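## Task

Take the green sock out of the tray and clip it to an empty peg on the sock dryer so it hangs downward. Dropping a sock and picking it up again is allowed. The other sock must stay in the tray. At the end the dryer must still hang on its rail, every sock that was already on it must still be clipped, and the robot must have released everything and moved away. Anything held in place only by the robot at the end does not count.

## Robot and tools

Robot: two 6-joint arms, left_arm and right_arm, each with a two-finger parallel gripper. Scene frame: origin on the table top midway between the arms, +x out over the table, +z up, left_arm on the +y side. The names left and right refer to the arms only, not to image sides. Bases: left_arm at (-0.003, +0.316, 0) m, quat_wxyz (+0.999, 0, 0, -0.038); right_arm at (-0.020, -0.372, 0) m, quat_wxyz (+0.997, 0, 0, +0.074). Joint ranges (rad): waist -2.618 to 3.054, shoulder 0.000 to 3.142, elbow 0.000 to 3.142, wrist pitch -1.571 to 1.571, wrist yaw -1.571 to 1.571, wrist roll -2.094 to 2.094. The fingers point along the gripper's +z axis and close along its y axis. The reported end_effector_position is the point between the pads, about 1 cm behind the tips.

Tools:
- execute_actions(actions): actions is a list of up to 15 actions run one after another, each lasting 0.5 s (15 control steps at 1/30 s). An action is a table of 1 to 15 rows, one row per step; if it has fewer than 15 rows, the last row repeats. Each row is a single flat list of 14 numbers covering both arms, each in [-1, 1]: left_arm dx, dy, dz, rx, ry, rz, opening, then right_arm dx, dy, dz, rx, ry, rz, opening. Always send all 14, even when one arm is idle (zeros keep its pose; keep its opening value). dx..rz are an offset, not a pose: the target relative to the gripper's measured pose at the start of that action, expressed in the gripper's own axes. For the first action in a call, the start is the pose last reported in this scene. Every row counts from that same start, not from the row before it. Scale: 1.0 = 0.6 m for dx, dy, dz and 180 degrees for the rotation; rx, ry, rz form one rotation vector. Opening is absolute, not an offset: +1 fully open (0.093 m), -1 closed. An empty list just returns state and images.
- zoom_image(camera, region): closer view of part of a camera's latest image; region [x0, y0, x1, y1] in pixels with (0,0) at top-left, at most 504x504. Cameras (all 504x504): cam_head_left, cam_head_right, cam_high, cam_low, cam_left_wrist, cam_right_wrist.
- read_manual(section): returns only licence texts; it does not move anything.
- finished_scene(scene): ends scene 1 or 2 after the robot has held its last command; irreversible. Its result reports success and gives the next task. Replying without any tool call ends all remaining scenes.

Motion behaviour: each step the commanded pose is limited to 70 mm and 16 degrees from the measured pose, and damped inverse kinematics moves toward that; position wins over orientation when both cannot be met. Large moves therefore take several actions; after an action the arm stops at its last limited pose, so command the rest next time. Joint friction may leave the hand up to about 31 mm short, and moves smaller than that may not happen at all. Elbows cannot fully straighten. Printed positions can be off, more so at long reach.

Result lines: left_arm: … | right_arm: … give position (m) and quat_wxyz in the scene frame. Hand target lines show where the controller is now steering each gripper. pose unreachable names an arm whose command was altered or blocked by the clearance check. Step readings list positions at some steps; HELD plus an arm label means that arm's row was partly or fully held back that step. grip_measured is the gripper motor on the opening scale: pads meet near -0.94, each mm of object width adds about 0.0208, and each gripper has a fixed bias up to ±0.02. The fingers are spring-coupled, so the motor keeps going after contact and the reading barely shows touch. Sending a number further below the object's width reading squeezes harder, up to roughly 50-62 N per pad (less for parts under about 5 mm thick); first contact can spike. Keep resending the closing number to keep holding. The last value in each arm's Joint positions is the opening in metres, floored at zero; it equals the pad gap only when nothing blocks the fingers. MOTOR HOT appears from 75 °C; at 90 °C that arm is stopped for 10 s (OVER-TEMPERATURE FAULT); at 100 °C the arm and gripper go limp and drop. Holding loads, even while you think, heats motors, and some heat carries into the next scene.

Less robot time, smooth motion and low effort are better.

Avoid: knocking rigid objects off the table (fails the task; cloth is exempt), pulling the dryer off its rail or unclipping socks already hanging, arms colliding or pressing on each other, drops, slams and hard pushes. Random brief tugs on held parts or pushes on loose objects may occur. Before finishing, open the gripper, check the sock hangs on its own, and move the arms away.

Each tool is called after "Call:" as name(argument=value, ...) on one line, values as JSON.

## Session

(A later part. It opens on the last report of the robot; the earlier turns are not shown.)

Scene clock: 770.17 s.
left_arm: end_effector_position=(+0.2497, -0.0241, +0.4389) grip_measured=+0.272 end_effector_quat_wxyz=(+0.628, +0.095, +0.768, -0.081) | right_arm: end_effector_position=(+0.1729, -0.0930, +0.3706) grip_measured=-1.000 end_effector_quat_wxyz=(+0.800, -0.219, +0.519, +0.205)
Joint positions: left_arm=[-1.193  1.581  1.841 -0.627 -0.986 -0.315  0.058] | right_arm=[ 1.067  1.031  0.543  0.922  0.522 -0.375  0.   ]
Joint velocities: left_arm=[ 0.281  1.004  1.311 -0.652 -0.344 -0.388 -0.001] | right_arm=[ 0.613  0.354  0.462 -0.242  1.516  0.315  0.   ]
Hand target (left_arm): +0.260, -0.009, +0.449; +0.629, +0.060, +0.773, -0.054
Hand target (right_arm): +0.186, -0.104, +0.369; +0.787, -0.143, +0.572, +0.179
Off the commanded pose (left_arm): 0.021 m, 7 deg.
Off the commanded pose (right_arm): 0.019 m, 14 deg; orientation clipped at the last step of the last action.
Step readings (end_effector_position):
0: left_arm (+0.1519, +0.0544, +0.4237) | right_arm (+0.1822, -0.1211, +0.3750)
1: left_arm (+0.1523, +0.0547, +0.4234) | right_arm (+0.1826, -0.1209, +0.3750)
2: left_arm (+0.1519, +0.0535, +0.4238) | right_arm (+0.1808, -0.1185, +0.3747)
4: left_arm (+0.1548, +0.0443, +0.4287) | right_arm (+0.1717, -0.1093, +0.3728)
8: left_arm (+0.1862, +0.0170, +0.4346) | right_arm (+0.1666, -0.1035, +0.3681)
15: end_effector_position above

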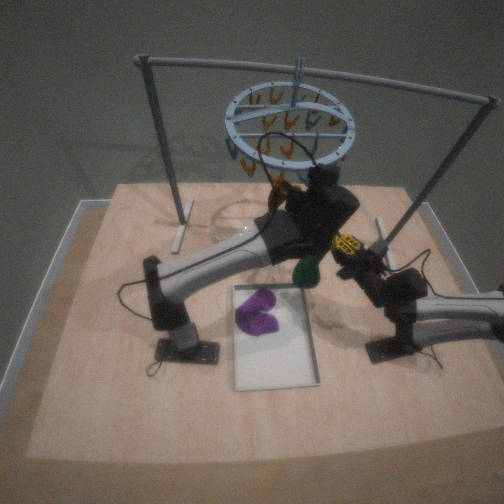

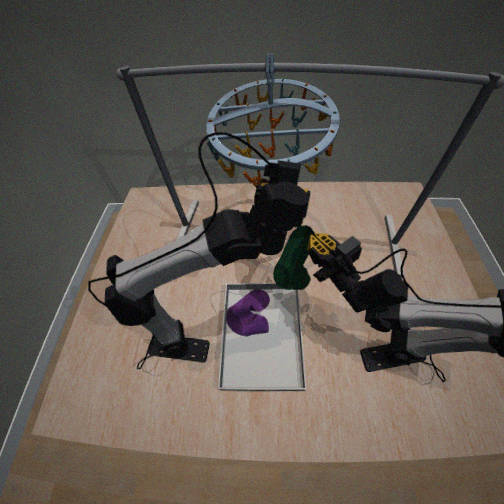

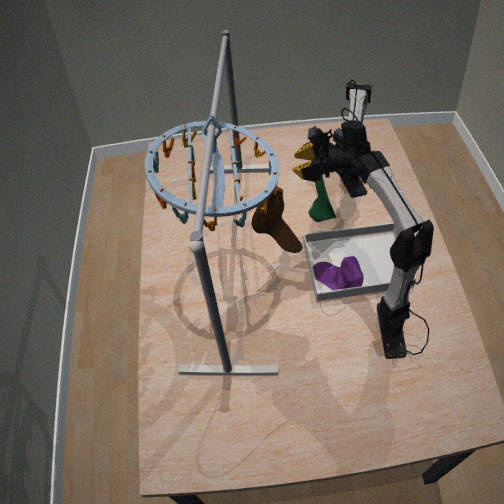

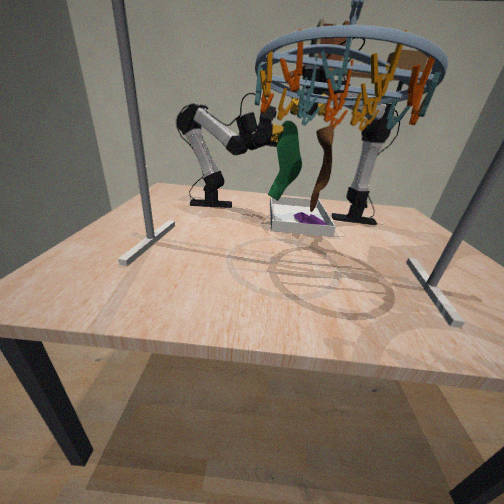

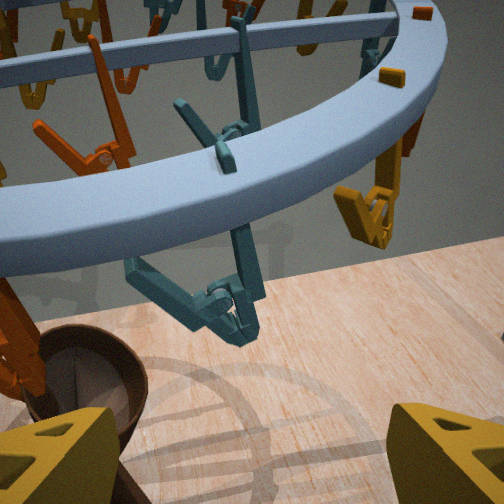

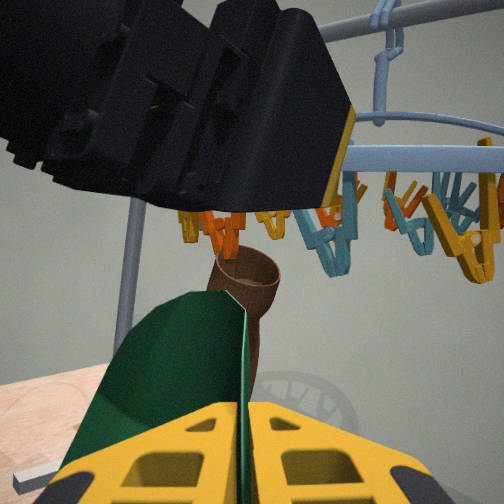

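Call:
execute_actions(actions=[])

Scene clock: 770.93 s.
left_arm: end_effector_position=(+0.2584, -0.0154, +0.4383) grip_measured=+0.272 end_effector_quat_wxyz=(+0.624, +0.074, +0.776, -0.049) | right_arm: end_effector_position=(+0.1865, -0.1081, +0.3637) grip_measured=-1.000 end_effector_quat_wxyz=(+0.788, -0.148, +0.572, +0.173)
Joint positions: left_arm=[-1.177  1.628  1.924 -0.735 -1.039 -0.368  0.058] | right_arm=[ 1.102  1.052  0.57   0.903  0.736 -0.329  0.   ]
Joint velocities: left_arm=[ 0.002  0.012 -0.007  0.022  0.022  0.022 -0.   ] | right_arm=[ 0.002 -0.002 -0.012 -0.037  0.022 -0.022  0.   ]
Hand target (left_arm): +0.260, -0.008, +0.449; +0.629, +0.060, +0.773, -0.054
Hand target (right_arm): +0.186, -0.104, +0.369; +0.787, -0.144, +0.572, +0.178
Off the commanded pose (left_arm): 0.015 m, 3 deg.
Off the commanded pose (right_arm): 0.011 m, 3 deg; orientation clipped at the last step of the last action.

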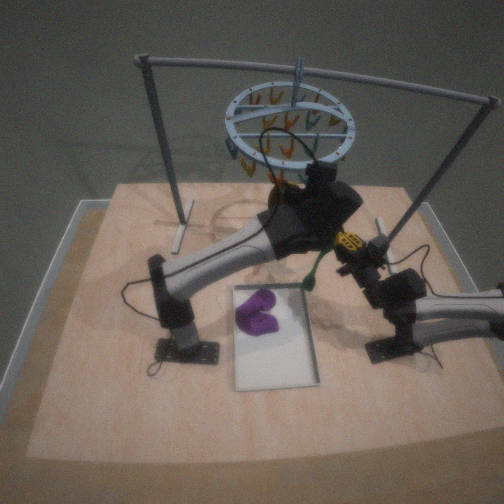

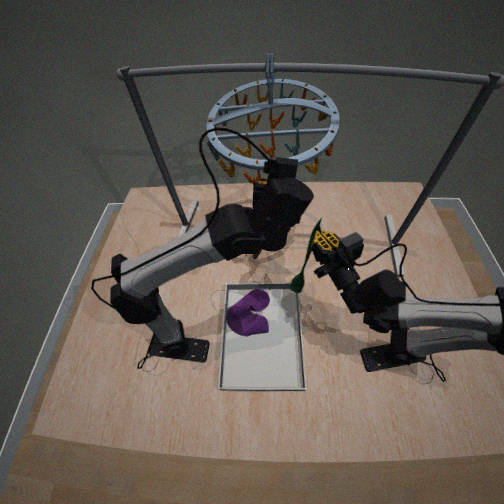

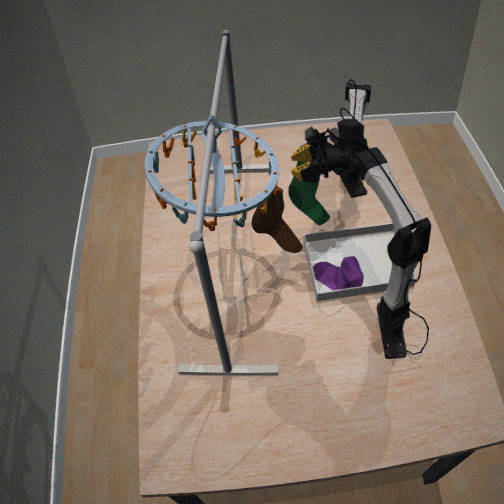

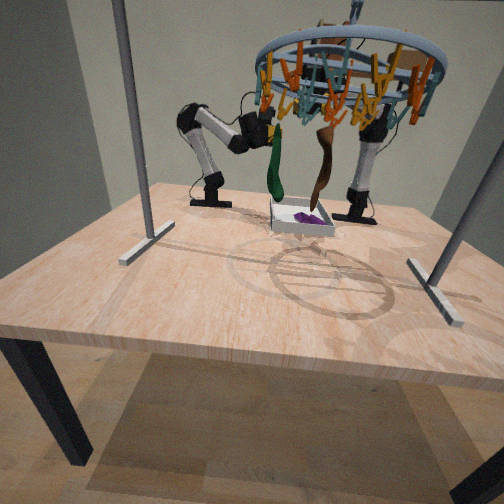

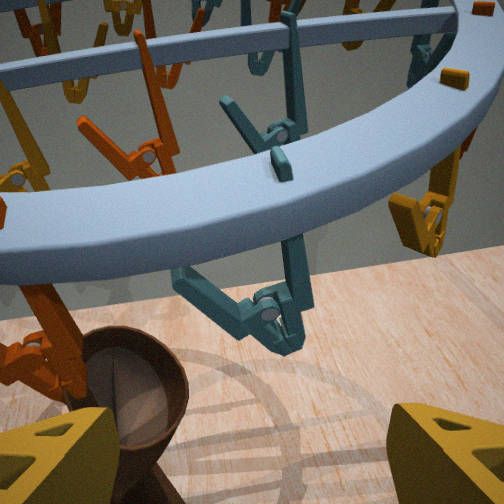

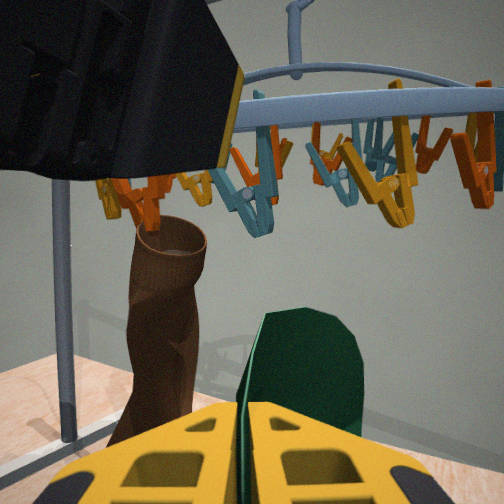

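Call:
zoom_image(camera="cam_left_wrist", region=[140, 130, 360, 380])

Call:
zoom_image(camera="cam_right_wrist", region=[150, 130, 400, 430])

Call:
zoom_image(camera="cam_high", region=[250, 120, 370, 240])

Region (140, 130, 360, 380) of cam_left_wrist's 504x504 image, scaled by 2.016, with more detail than that image has; it fills the left 444 columns of this view, and the rest is white.

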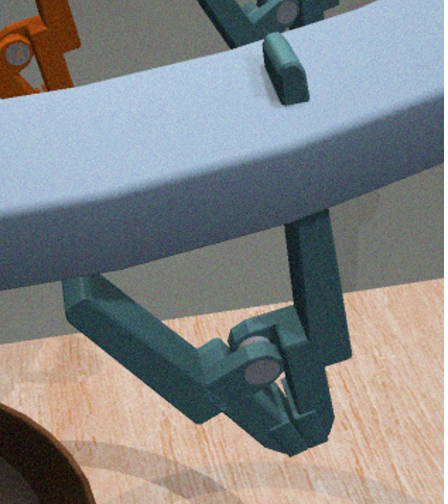

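Region (150, 130, 400, 430) of cam_right_wrist's 504x504 image, scaled by 1.680, with more detail than that image has.

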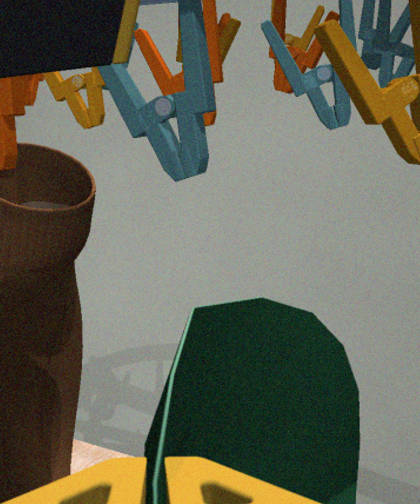

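Region (250, 120, 370, 240) of cam_high's 504x504 image, scaled by 4.200, with more detail than that image has.

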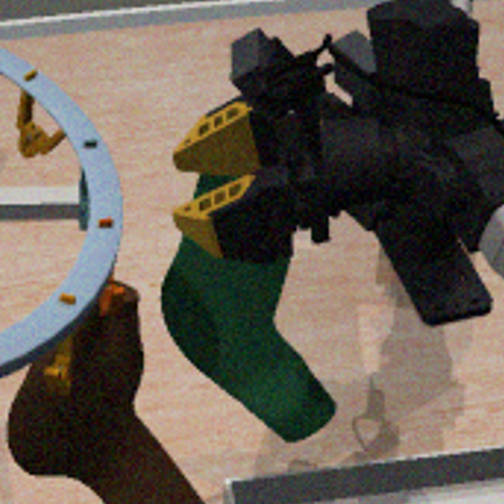

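Call:
execute_actions(actions=[])

Scene clock: 783.37 s.
left_arm: end_effector_position=(+0.2584, -0.0153, +0.4382) grip_measured=+0.272 end_effector_quat_wxyz=(+0.624, +0.074, +0.776, -0.049) | right_arm: end_effector_position=(+0.1866, -0.1082, +0.3637) grip_measured=-1.000 end_effector_quat_wxyz=(+0.788, -0.147, +0.572, +0.173)
Joint positions: left_arm=[-1.177  1.628  1.924 -0.736 -1.039 -0.369  0.058] | right_arm=[ 1.102  1.052  0.57   0.903  0.737 -0.329  0.   ]
Joint velocities: left_arm=[ 0.007 -0.012 -0.007  0.007  0.022  0.081 -0.001] | right_arm=[ 0.007  0.002  0.002 -0.007 -0.022  0.051  0.   ]
Hand target (left_arm): +0.260, -0.008, +0.449; +0.629, +0.060, +0.773, -0.054
Hand target (right_arm): +0.186, -0.104, +0.369; +0.787, -0.144, +0.572, +0.179
Off the commanded pose (left_arm): 0.015 m, 3 deg.
Off the commanded pose (right_arm): 0.011 m, 3 deg; orientation clipped at the last step of the last action.

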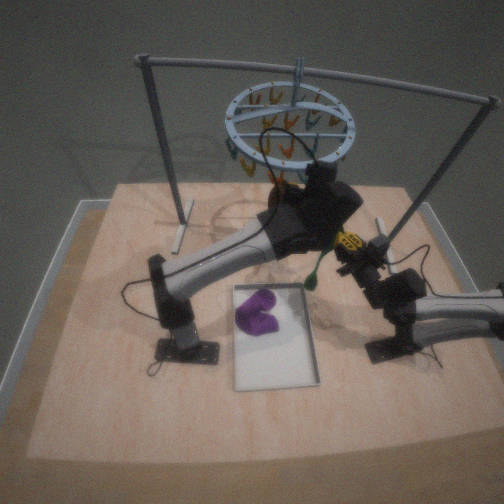

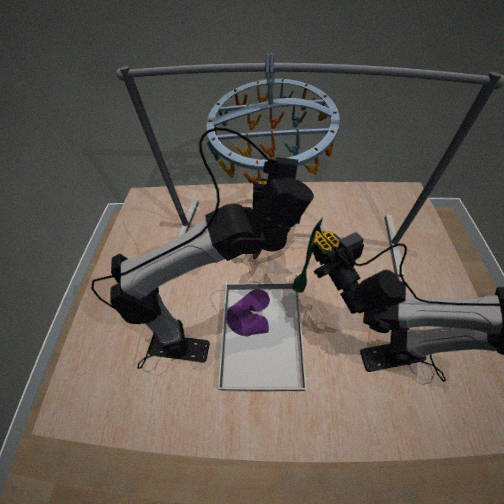

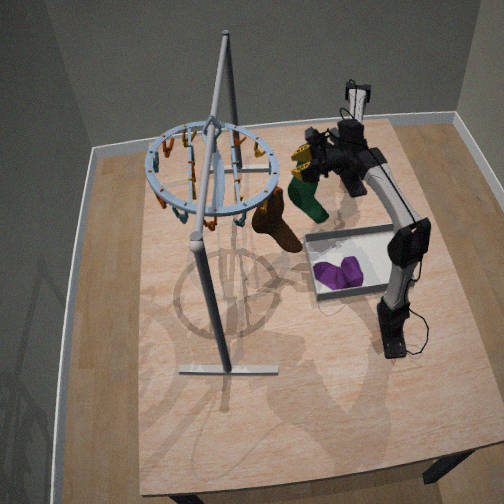

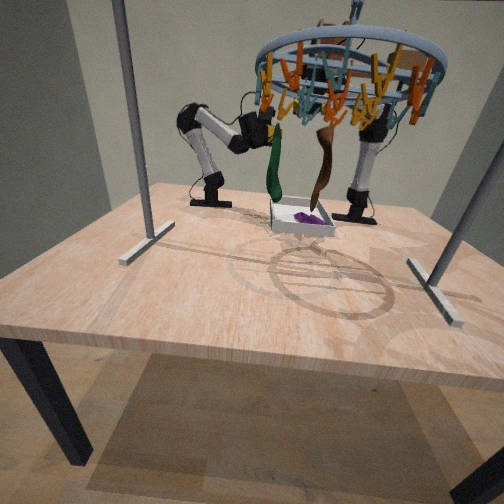

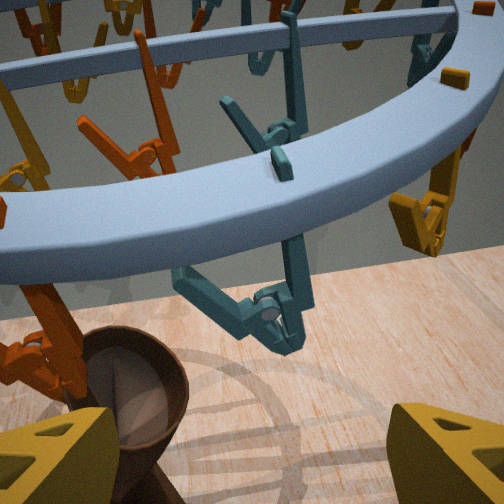

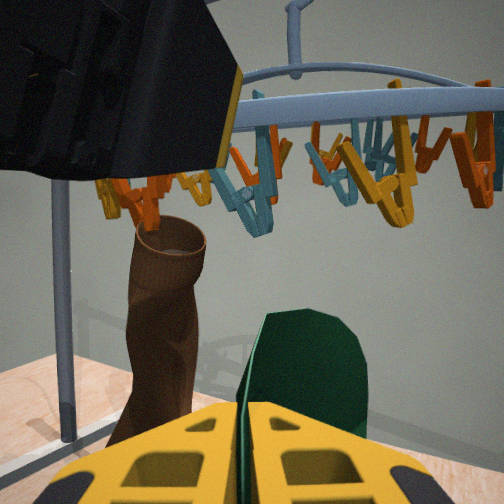

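Call:
zoom_image(camera="cam_low", region=[235, 95, 335, 215])

Call:
zoom_image(camera="cam_head_right", region=[280, 200, 370, 300])

Region (235, 95, 335, 215) of cam_low's 504x504 image, scaled by 4.200, with more detail than that image has.

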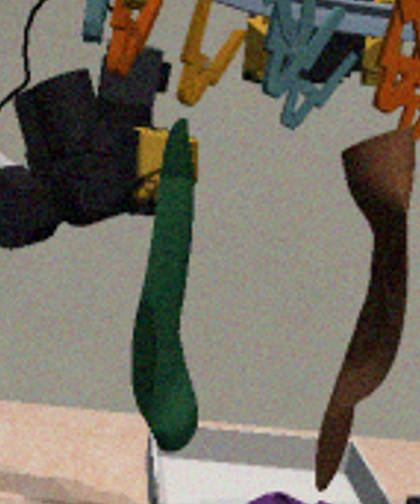

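Region (280, 200, 370, 300) of cam_head_right's 504x504 image, scaled by 5.040, with more detail than that image has; it fills the left 454 columns of this view, and the rest is white.

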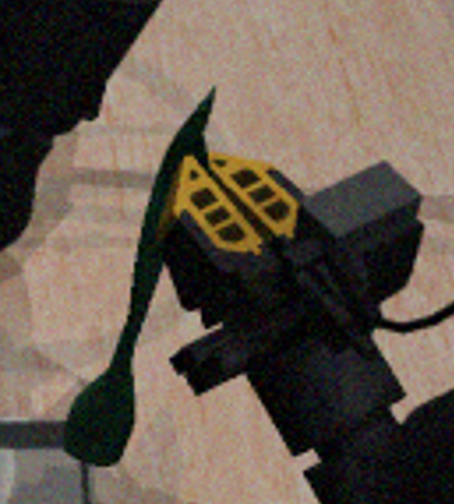

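Call:
execute_actions(actions=[[[0,0,0.005,0,0,0,0.27, 0.002,0,0.006,-0.010,-0.005,0.009,-1],[-0.001,0,0.012,0,0,0,0.27, 0.004,-0.001,0.014,-0.020,-0.010,0.019,-1],[-0.002,0,0.020,0,0,0,0.27, 0.007,-0.002,0.023,-0.030,-0.014,0.028,-1],[-0.003,0,0.029,0,0,0,0.27, 0.010,-0.003,0.033,-0.040,-0.019,0.038,-1],[-0.004,0,0.038,0,0,0,0.27, 0.013,-0.004,0.043,-0.050,-0.024,0.047,-1],[-0.005,0,0.047,0,0,0,0.27, 0.016,-0.004,0.053,-0.060,-0.029,0.056,-1],[-0.005,0,0.055,0,0,0,0.27, 0.018,-0.005,0.063,-0.070,-0.033,0.066,-1],[-0.006,0,0.063,0,0,0,0.27, 0.021,-0.006,0.072,-0.080,-0.038,0.075,-1],[-0.006,0,0.070,0,0,0,0.27, 0.023,-0.006,0.080,-0.080,-0.038,0.075,-1],[-0.007,0,0.076,0,0,0,0.27, 0.025,-0.007,0.087,-0.080,-0.038,0.075,-1],[-0.007,0,0.081,0,0,0,0.27, 0.027,-0.007,0.092,-0.080,-0.038,0.075,-1],[-0.007,0,0.085,0,0,0,0.27, 0.028,-0.008,0.096,-0.080,-0.038,0.075,-1],[-0.007,0,0.087,0,0,0,0.27, 0.029,-0.008,0.099,-0.080,-0.038,0.075,-1],[-0.007,0,0.088,0,0,0,0.27, 0.029,-0.008,0.100,-0.080,-0.038,0.075,-1],[-0.007,0,0.088,0,0,0,0.27, 0.029,-0.008,0.100,-0.080,-0.038,0.075,-1]]])

Scene clock: 797.50 s.
left_arm: end_effector_position=(+0.3054, -0.0159, +0.4254) grip_measured=+0.272 end_effector_quat_wxyz=(+0.620, +0.072, +0.781, -0.033) | right_arm: end_effector_position=(+0.2501, -0.0931, +0.3385) grip_measured=-1.000 end_effector_quat_wxyz=(+0.763, -0.166, +0.557, +0.282)
Joint positions: left_arm=[-1.051  1.682  1.924 -0.644 -0.944 -0.292  0.058] | right_arm=[ 0.76   1.233  0.57   1.005  0.251 -0.024  0.   ]
Joint velocities: left_arm=[0.051 0.129 0.002 0.125 0.095 0.051 0.001] | right_arm=[-0.144  0.3    0.007  0.168 -0.52   0.227  0.   ]
Hand target (left_arm): +0.310, -0.023, +0.431; +0.625, +0.074, +0.776, -0.049
Hand target (right_arm): +0.242, -0.086, +0.365; +0.771, -0.168, +0.514, +0.336
Off the commanded pose (left_arm): 0.011 m, 2 deg.
Off the commanded pose (right_arm): 0.029 m, 9 deg.
Step readings (end_effector_position):
0: left_arm (+0.2584, -0.0153, +0.4382) | right_arm (+0.1866, -0.1082, +0.3637)
1: left_arm (+0.2584, -0.0154, +0.4382) | right_arm (+0.1870, -0.1079, +0.3641)
2: left_arm (+0.2587, -0.0154, +0.4381) | right_arm (+0.1887, -0.1079, +0.3650)
4: left_arm (+0.2623, -0.0142, +0.4383) | right_arm (+0.1978, -0.1110, +0.3674)
8: left_arm (+0.2808, -0.0089, +0.4378) | right_arm (+0.2240, -0.1135, +0.3652)
15: end_effector_position above

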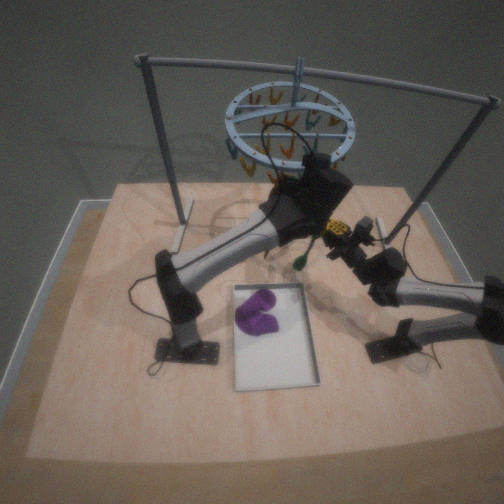

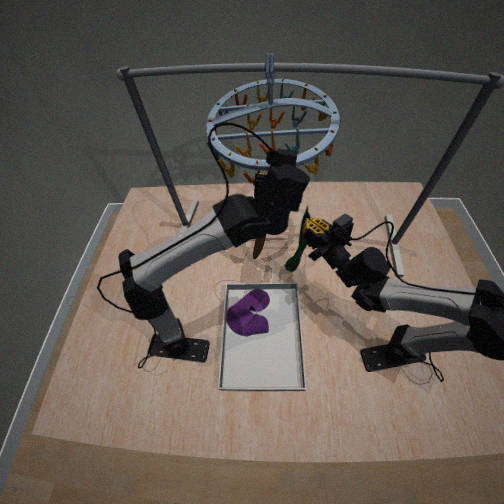

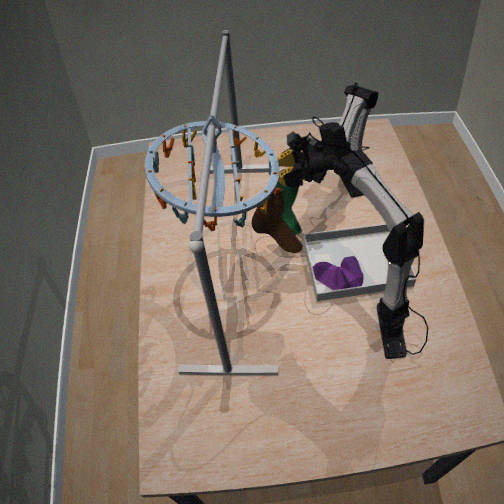

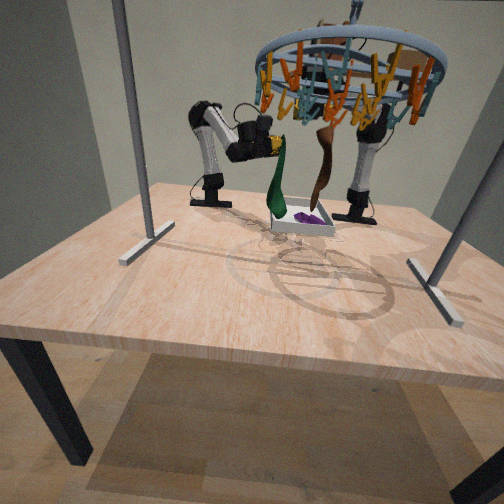

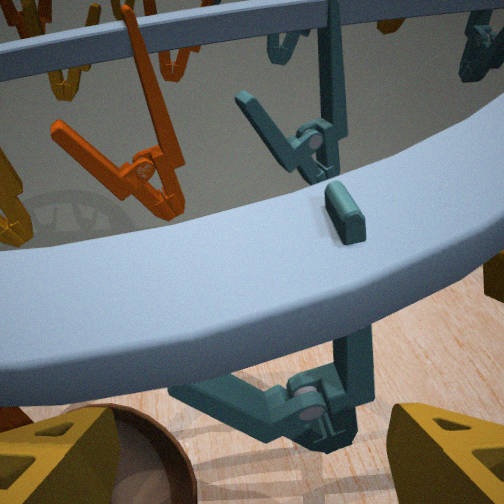

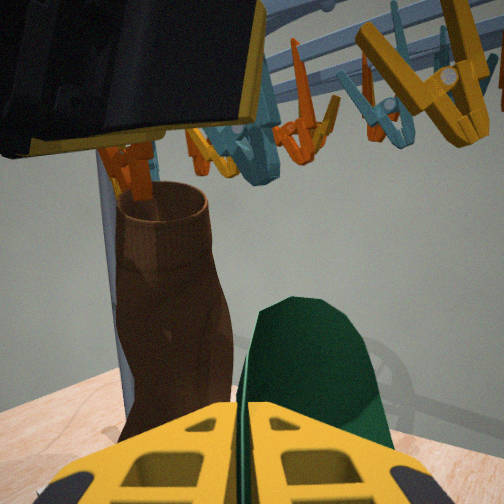

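Call:
execute_actions(actions=[])

Scene clock: 798.17 s.
left_arm: end_effector_position=(+0.3065, -0.0219, +0.4247) grip_measured=+0.272 end_effector_quat_wxyz=(+0.620, +0.080, +0.780, -0.040) | right_arm: end_effector_position=(+0.2406, -0.0847, +0.3477) grip_measured=-1.000 end_effector_quat_wxyz=(+0.761, -0.179, +0.531, +0.326)
Joint positions: left_arm=[-1.05   1.689  1.924 -0.624 -0.923 -0.277  0.058] | right_arm=[0.754 1.245 0.57  1.06  0.16  0.016 0.   ]
Joint velocities: left_arm=[-0.002  0.007 -0.007  0.066  0.037  0.022  0.001] | right_arm=[ 0.007  0.002  0.007 -0.081  0.037 -0.007  0.   ]
Hand target (left_arm): +0.310, -0.023, +0.431; +0.625, +0.074, +0.776, -0.048
Hand target (right_arm): +0.242, -0.086, +0.365; +0.771, -0.168, +0.514, +0.336
Off the commanded pose (left_arm): 0.008 m, 1 deg.
Off the commanded pose (right_arm): 0.018 m, 3 deg.

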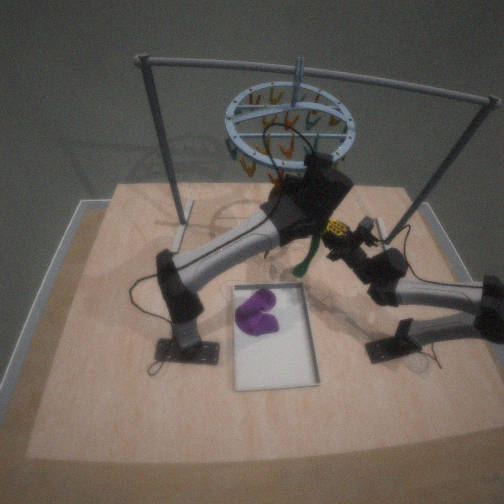

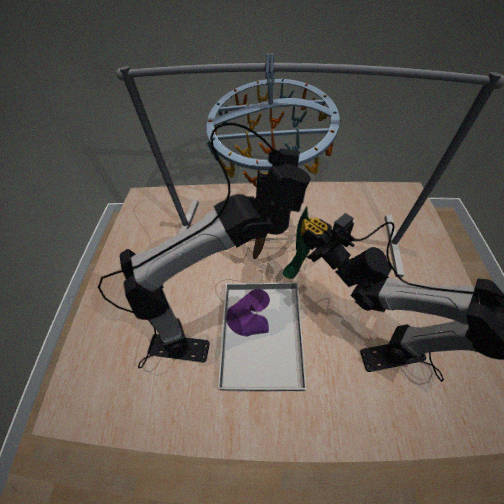

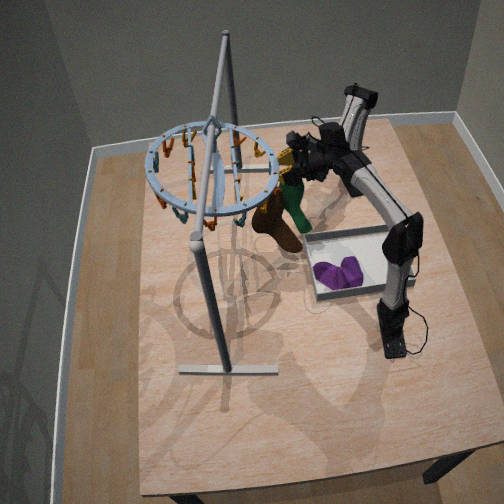

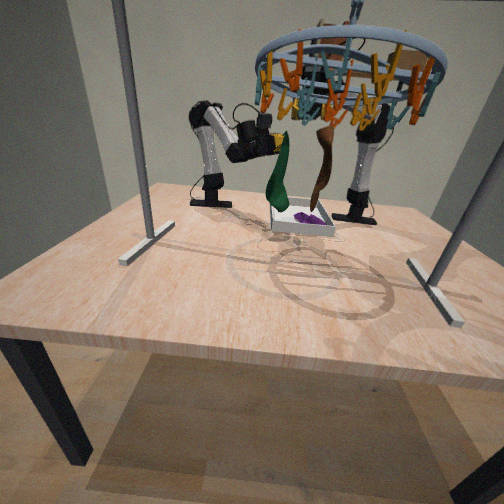

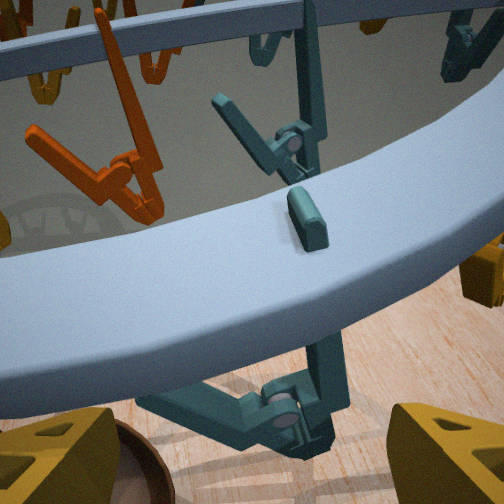

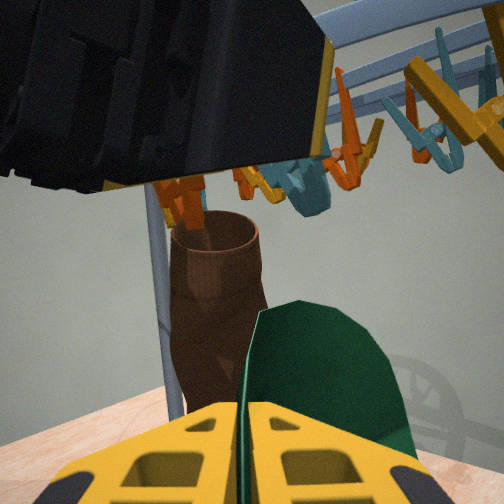

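Call:
zoom_image(camera="cam_left_wrist", region=[100, 170, 420, 490])

Call:
zoom_image(camera="cam_right_wrist", region=[230, 20, 430, 240])

Call:
zoom_image(camera="cam_low", region=[265, 80, 345, 150])

Region (100, 170, 420, 490) of cam_left_wrist's 504x504 image, scaled by 1.575, with more detail than that image has.

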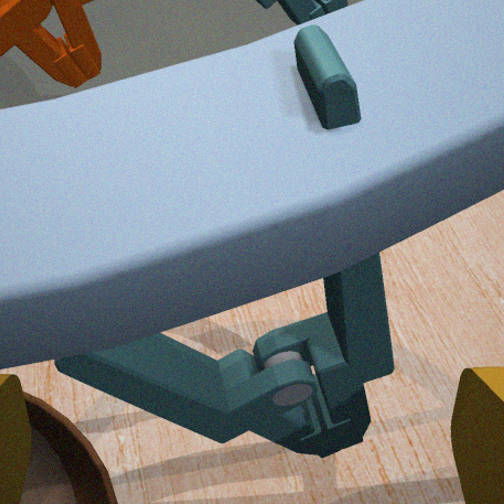

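Region (230, 20, 430, 240) of cam_right_wrist's 504x504 image, scaled by 2.291, with more detail than that image has; it fills the left 458 columns of this view, and the rest is white.

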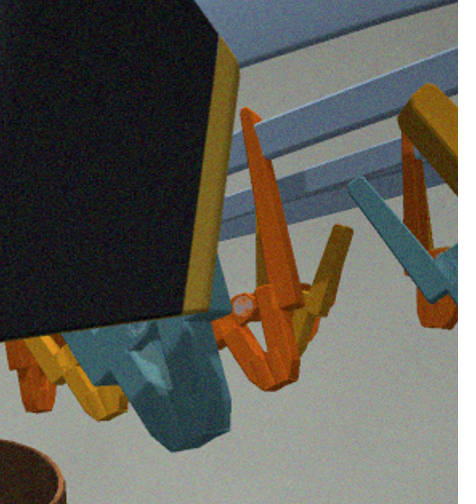

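Region (265, 80, 345, 150) of cam_low's 504x504 image, scaled by 6.300, with more detail than that image has; it fills the top 441 rows of this view, and the rest is white.

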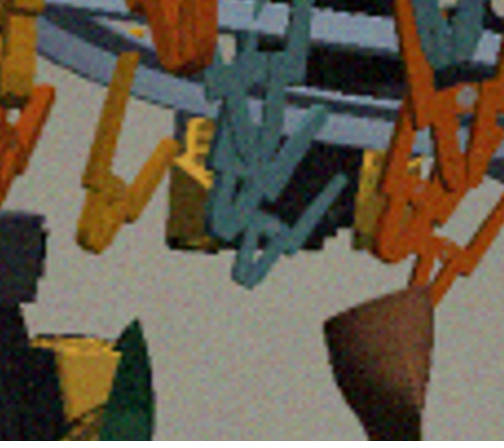

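Call:
execute_actions(actions=[[[0,-0.002,0.006,0,0,0,0.27, 0,0.001,0.005,0,-0.002,0,-1],[-0.001,-0.004,0.013,0,0,0,0.27, -0.001,0.002,0.012,0,-0.004,0,-1],[-0.002,-0.005,0.020,0,0,0,0.27, -0.002,0.003,0.020,0,-0.006,0,-1],[-0.002,-0.005,0.026,0,0,0,0.27, -0.002,0.004,0.029,0,-0.008,0,-1],[-0.002,-0.005,0.030,0,0,0,0.27, -0.003,0.005,0.038,0,-0.010,0,-1],[-0.002,-0.005,0.031,0,0,0,0.27, -0.004,0.006,0.047,0,-0.012,0,-1],[-0.002,-0.005,0.031,0,0,0,0.27, -0.004,0.007,0.056,0,-0.014,0,-1],[-0.002,-0.002,0.030,0,0,0,0.27, -0.005,0.008,0.064,0,-0.016,0,-1],[-0.002,0.005,0.030,0,0,0,0.27, -0.005,0.009,0.072,0,-0.017,0,-1],[-0.002,0.013,0.030,0,0,0,0.25, -0.006,0.010,0.079,0,-0.017,0,-1],[-0.002,0.022,0.030,0,0,0,0.22, -0.006,0.011,0.085,0,-0.017,0,-1],[-0.002,0.031,0.030,0,0,0,0.19, -0.007,0.011,0.090,0,-0.017,0,-1],[-0.002,0.040,0.030,0,0,0,0.16, -0.007,0.012,0.094,0,-0.017,0,-1],[-0.002,0.050,0.030,0,0,0,0.13, -0.007,0.012,0.096,0,-0.017,0,-1],[-0.002,0.058,0.030,0,0,0,0.10, -0.007,0.012,0.097,0,-0.017,0,-1]]])

Scene clock: 809.93 s.
left_arm: end_effector_position=(+0.3275, -0.0061, +0.4177) grip_measured=+0.115 end_effector_quat_wxyz=(+0.614, +0.082, +0.784, -0.031) | right_arm: end_effector_position=(+0.2704, -0.0467, +0.3604) grip_measured=-1.000 end_effector_quat_wxyz=(+0.765, -0.176, +0.525, +0.330)
Joint positions: left_arm=[-0.976  1.67   1.883 -0.597 -0.862 -0.244  0.051] | right_arm=[0.754 1.445 0.756 1.092 0.159 0.016 0.   ]
Joint velocities: left_arm=[ 0.295 -0.437 -0.452  0.066  0.212  0.125 -0.028] | right_arm=[-0.027  0.125  0.261  0.081  0.007 -0.066  0.   ]
Hand target (left_arm): +0.329, +0.009, +0.424; +0.618, +0.079, +0.781, -0.038
Hand target (right_arm): +0.274, -0.045, +0.373; +0.775, -0.170, +0.511, +0.331
Off the commanded pose (left_arm): 0.017 m, 1 deg.
Off the commanded pose (right_arm): 0.014 m, 2 deg.
Step readings (end_effector_position):
0: left_arm (+0.3065, -0.0220, +0.4247) | right_arm (+0.2404, -0.0846, +0.3478)
1: left_arm (+0.3065, -0.0220, +0.4247) | right_arm (+0.2404, -0.0846, +0.3478)
2: left_arm (+0.3066, -0.0221, +0.4246) | right_arm (+0.2407, -0.0843, +0.3475)
4: left_arm (+0.3091, -0.0220, +0.4236) | right_arm (+0.2433, -0.0809, +0.3463)
8: left_arm (+0.3185, -0.0217, +0.4176) | right_arm (+0.2556, -0.0654, +0.3464)
15: end_effector_position above

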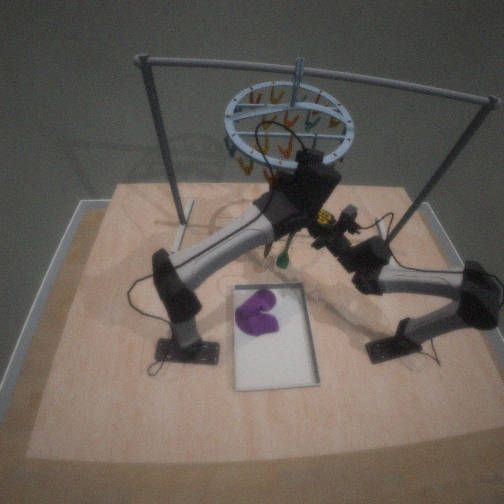

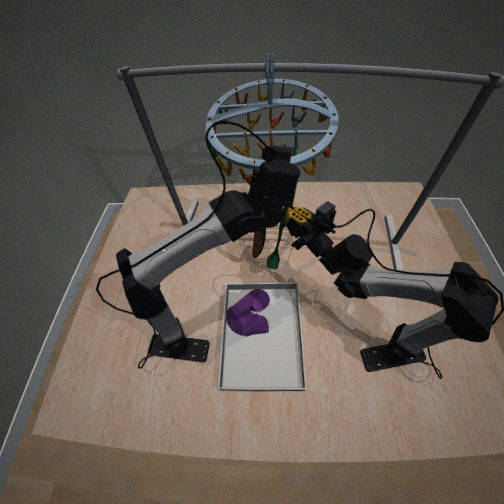

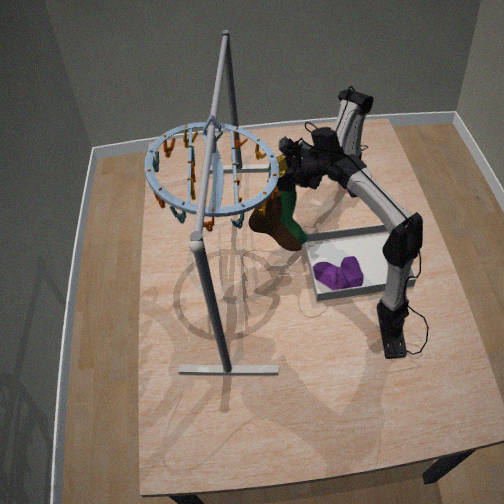

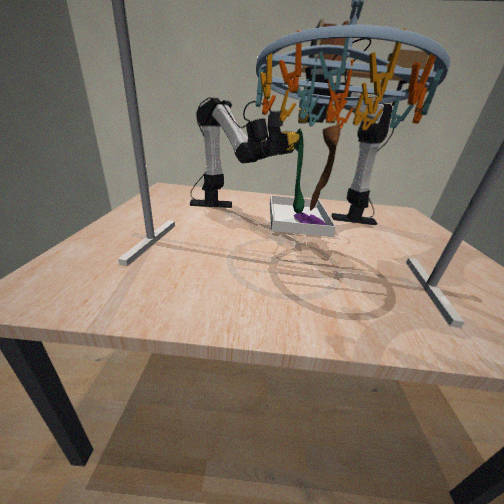

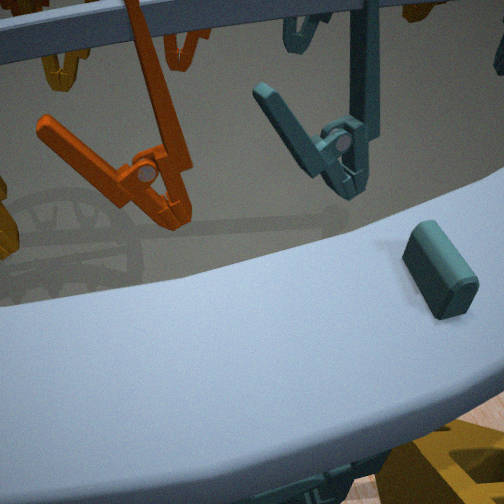

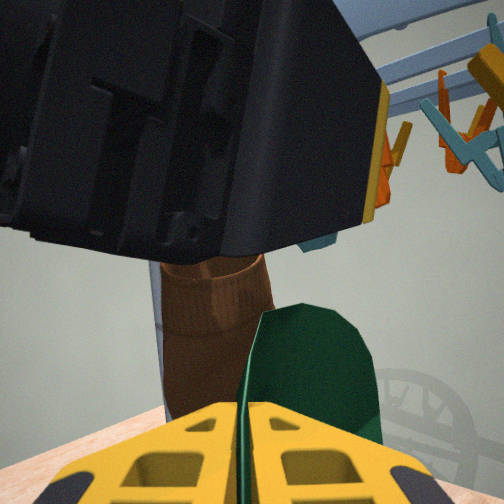

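Call:
execute_actions(actions=[])

Scene clock: 810.60 s.
left_arm: end_effector_position=(+0.3289, +0.0075, +0.4266) grip_measured=+0.102 end_effector_quat_wxyz=(+0.618, +0.078, +0.782, -0.037) | right_arm: end_effector_position=(+0.2711, -0.0457, +0.3645) grip_measured=-1.000 end_effector_quat_wxyz=(+0.767, -0.174, +0.521, +0.331)
Joint positions: left_arm=[-0.952  1.63   1.863 -0.589 -0.838 -0.231  0.05 ] | right_arm=[0.754 1.449 0.769 1.092 0.159 0.016 0.   ]
Joint velocities: left_arm=[ 0.007  0.002  0.012  0.007 -0.066  0.007 -0.   ] | right_arm=[-0.017 -0.012 -0.012 -0.007 -0.037 -0.051  0.   ]
Hand target (left_arm): +0.329, +0.009, +0.424; +0.618, +0.079, +0.781, -0.038
Hand target (right_arm): +0.274, -0.045, +0.373; +0.775, -0.170, +0.511, +0.331
Off the commanded pose (left_arm): 0.004 m, 1 deg.
Off the commanded pose (right_arm): 0.010 m, 2 deg.

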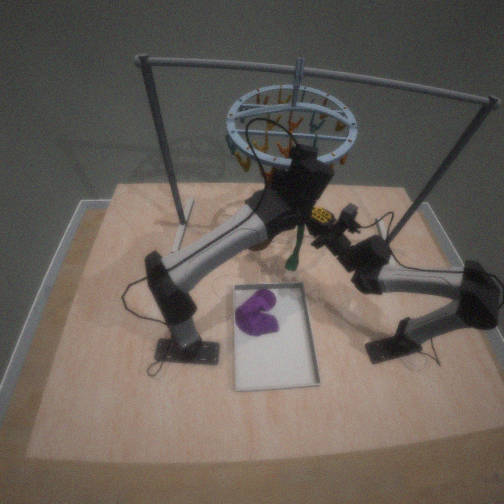

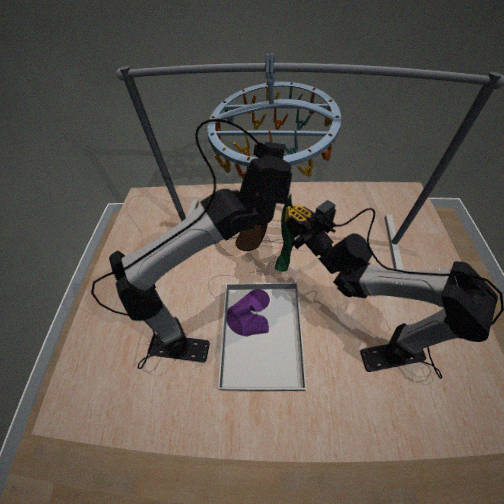

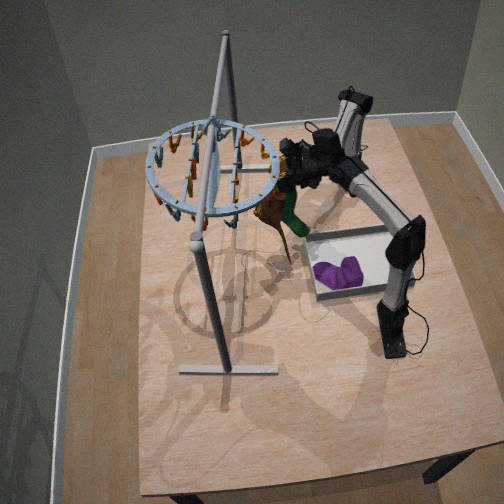

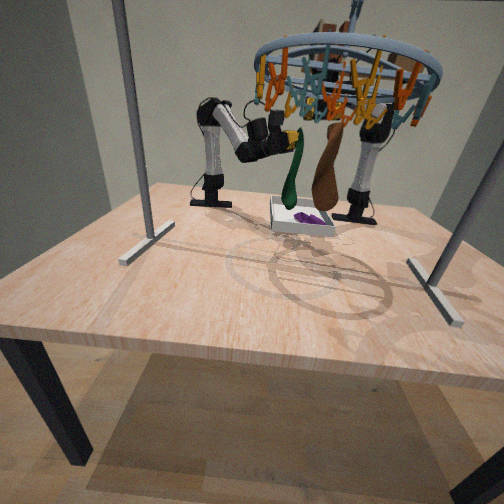

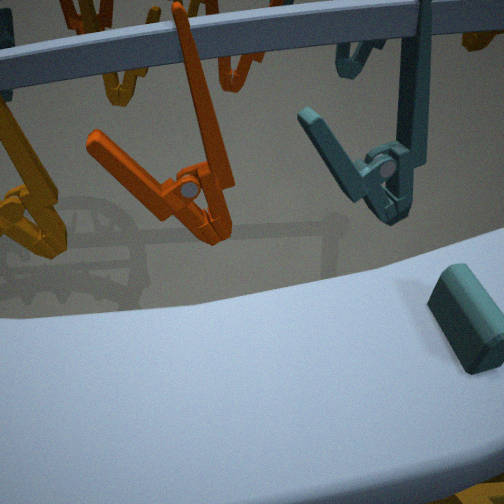

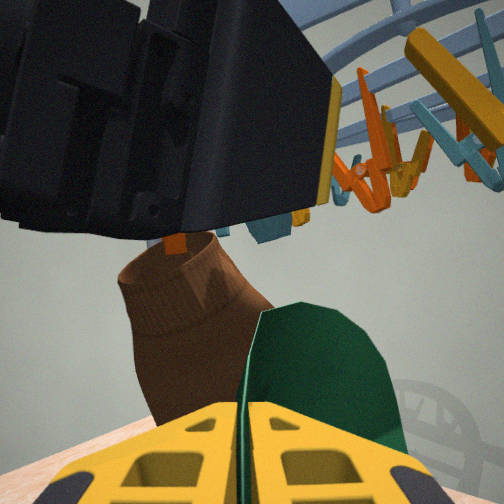

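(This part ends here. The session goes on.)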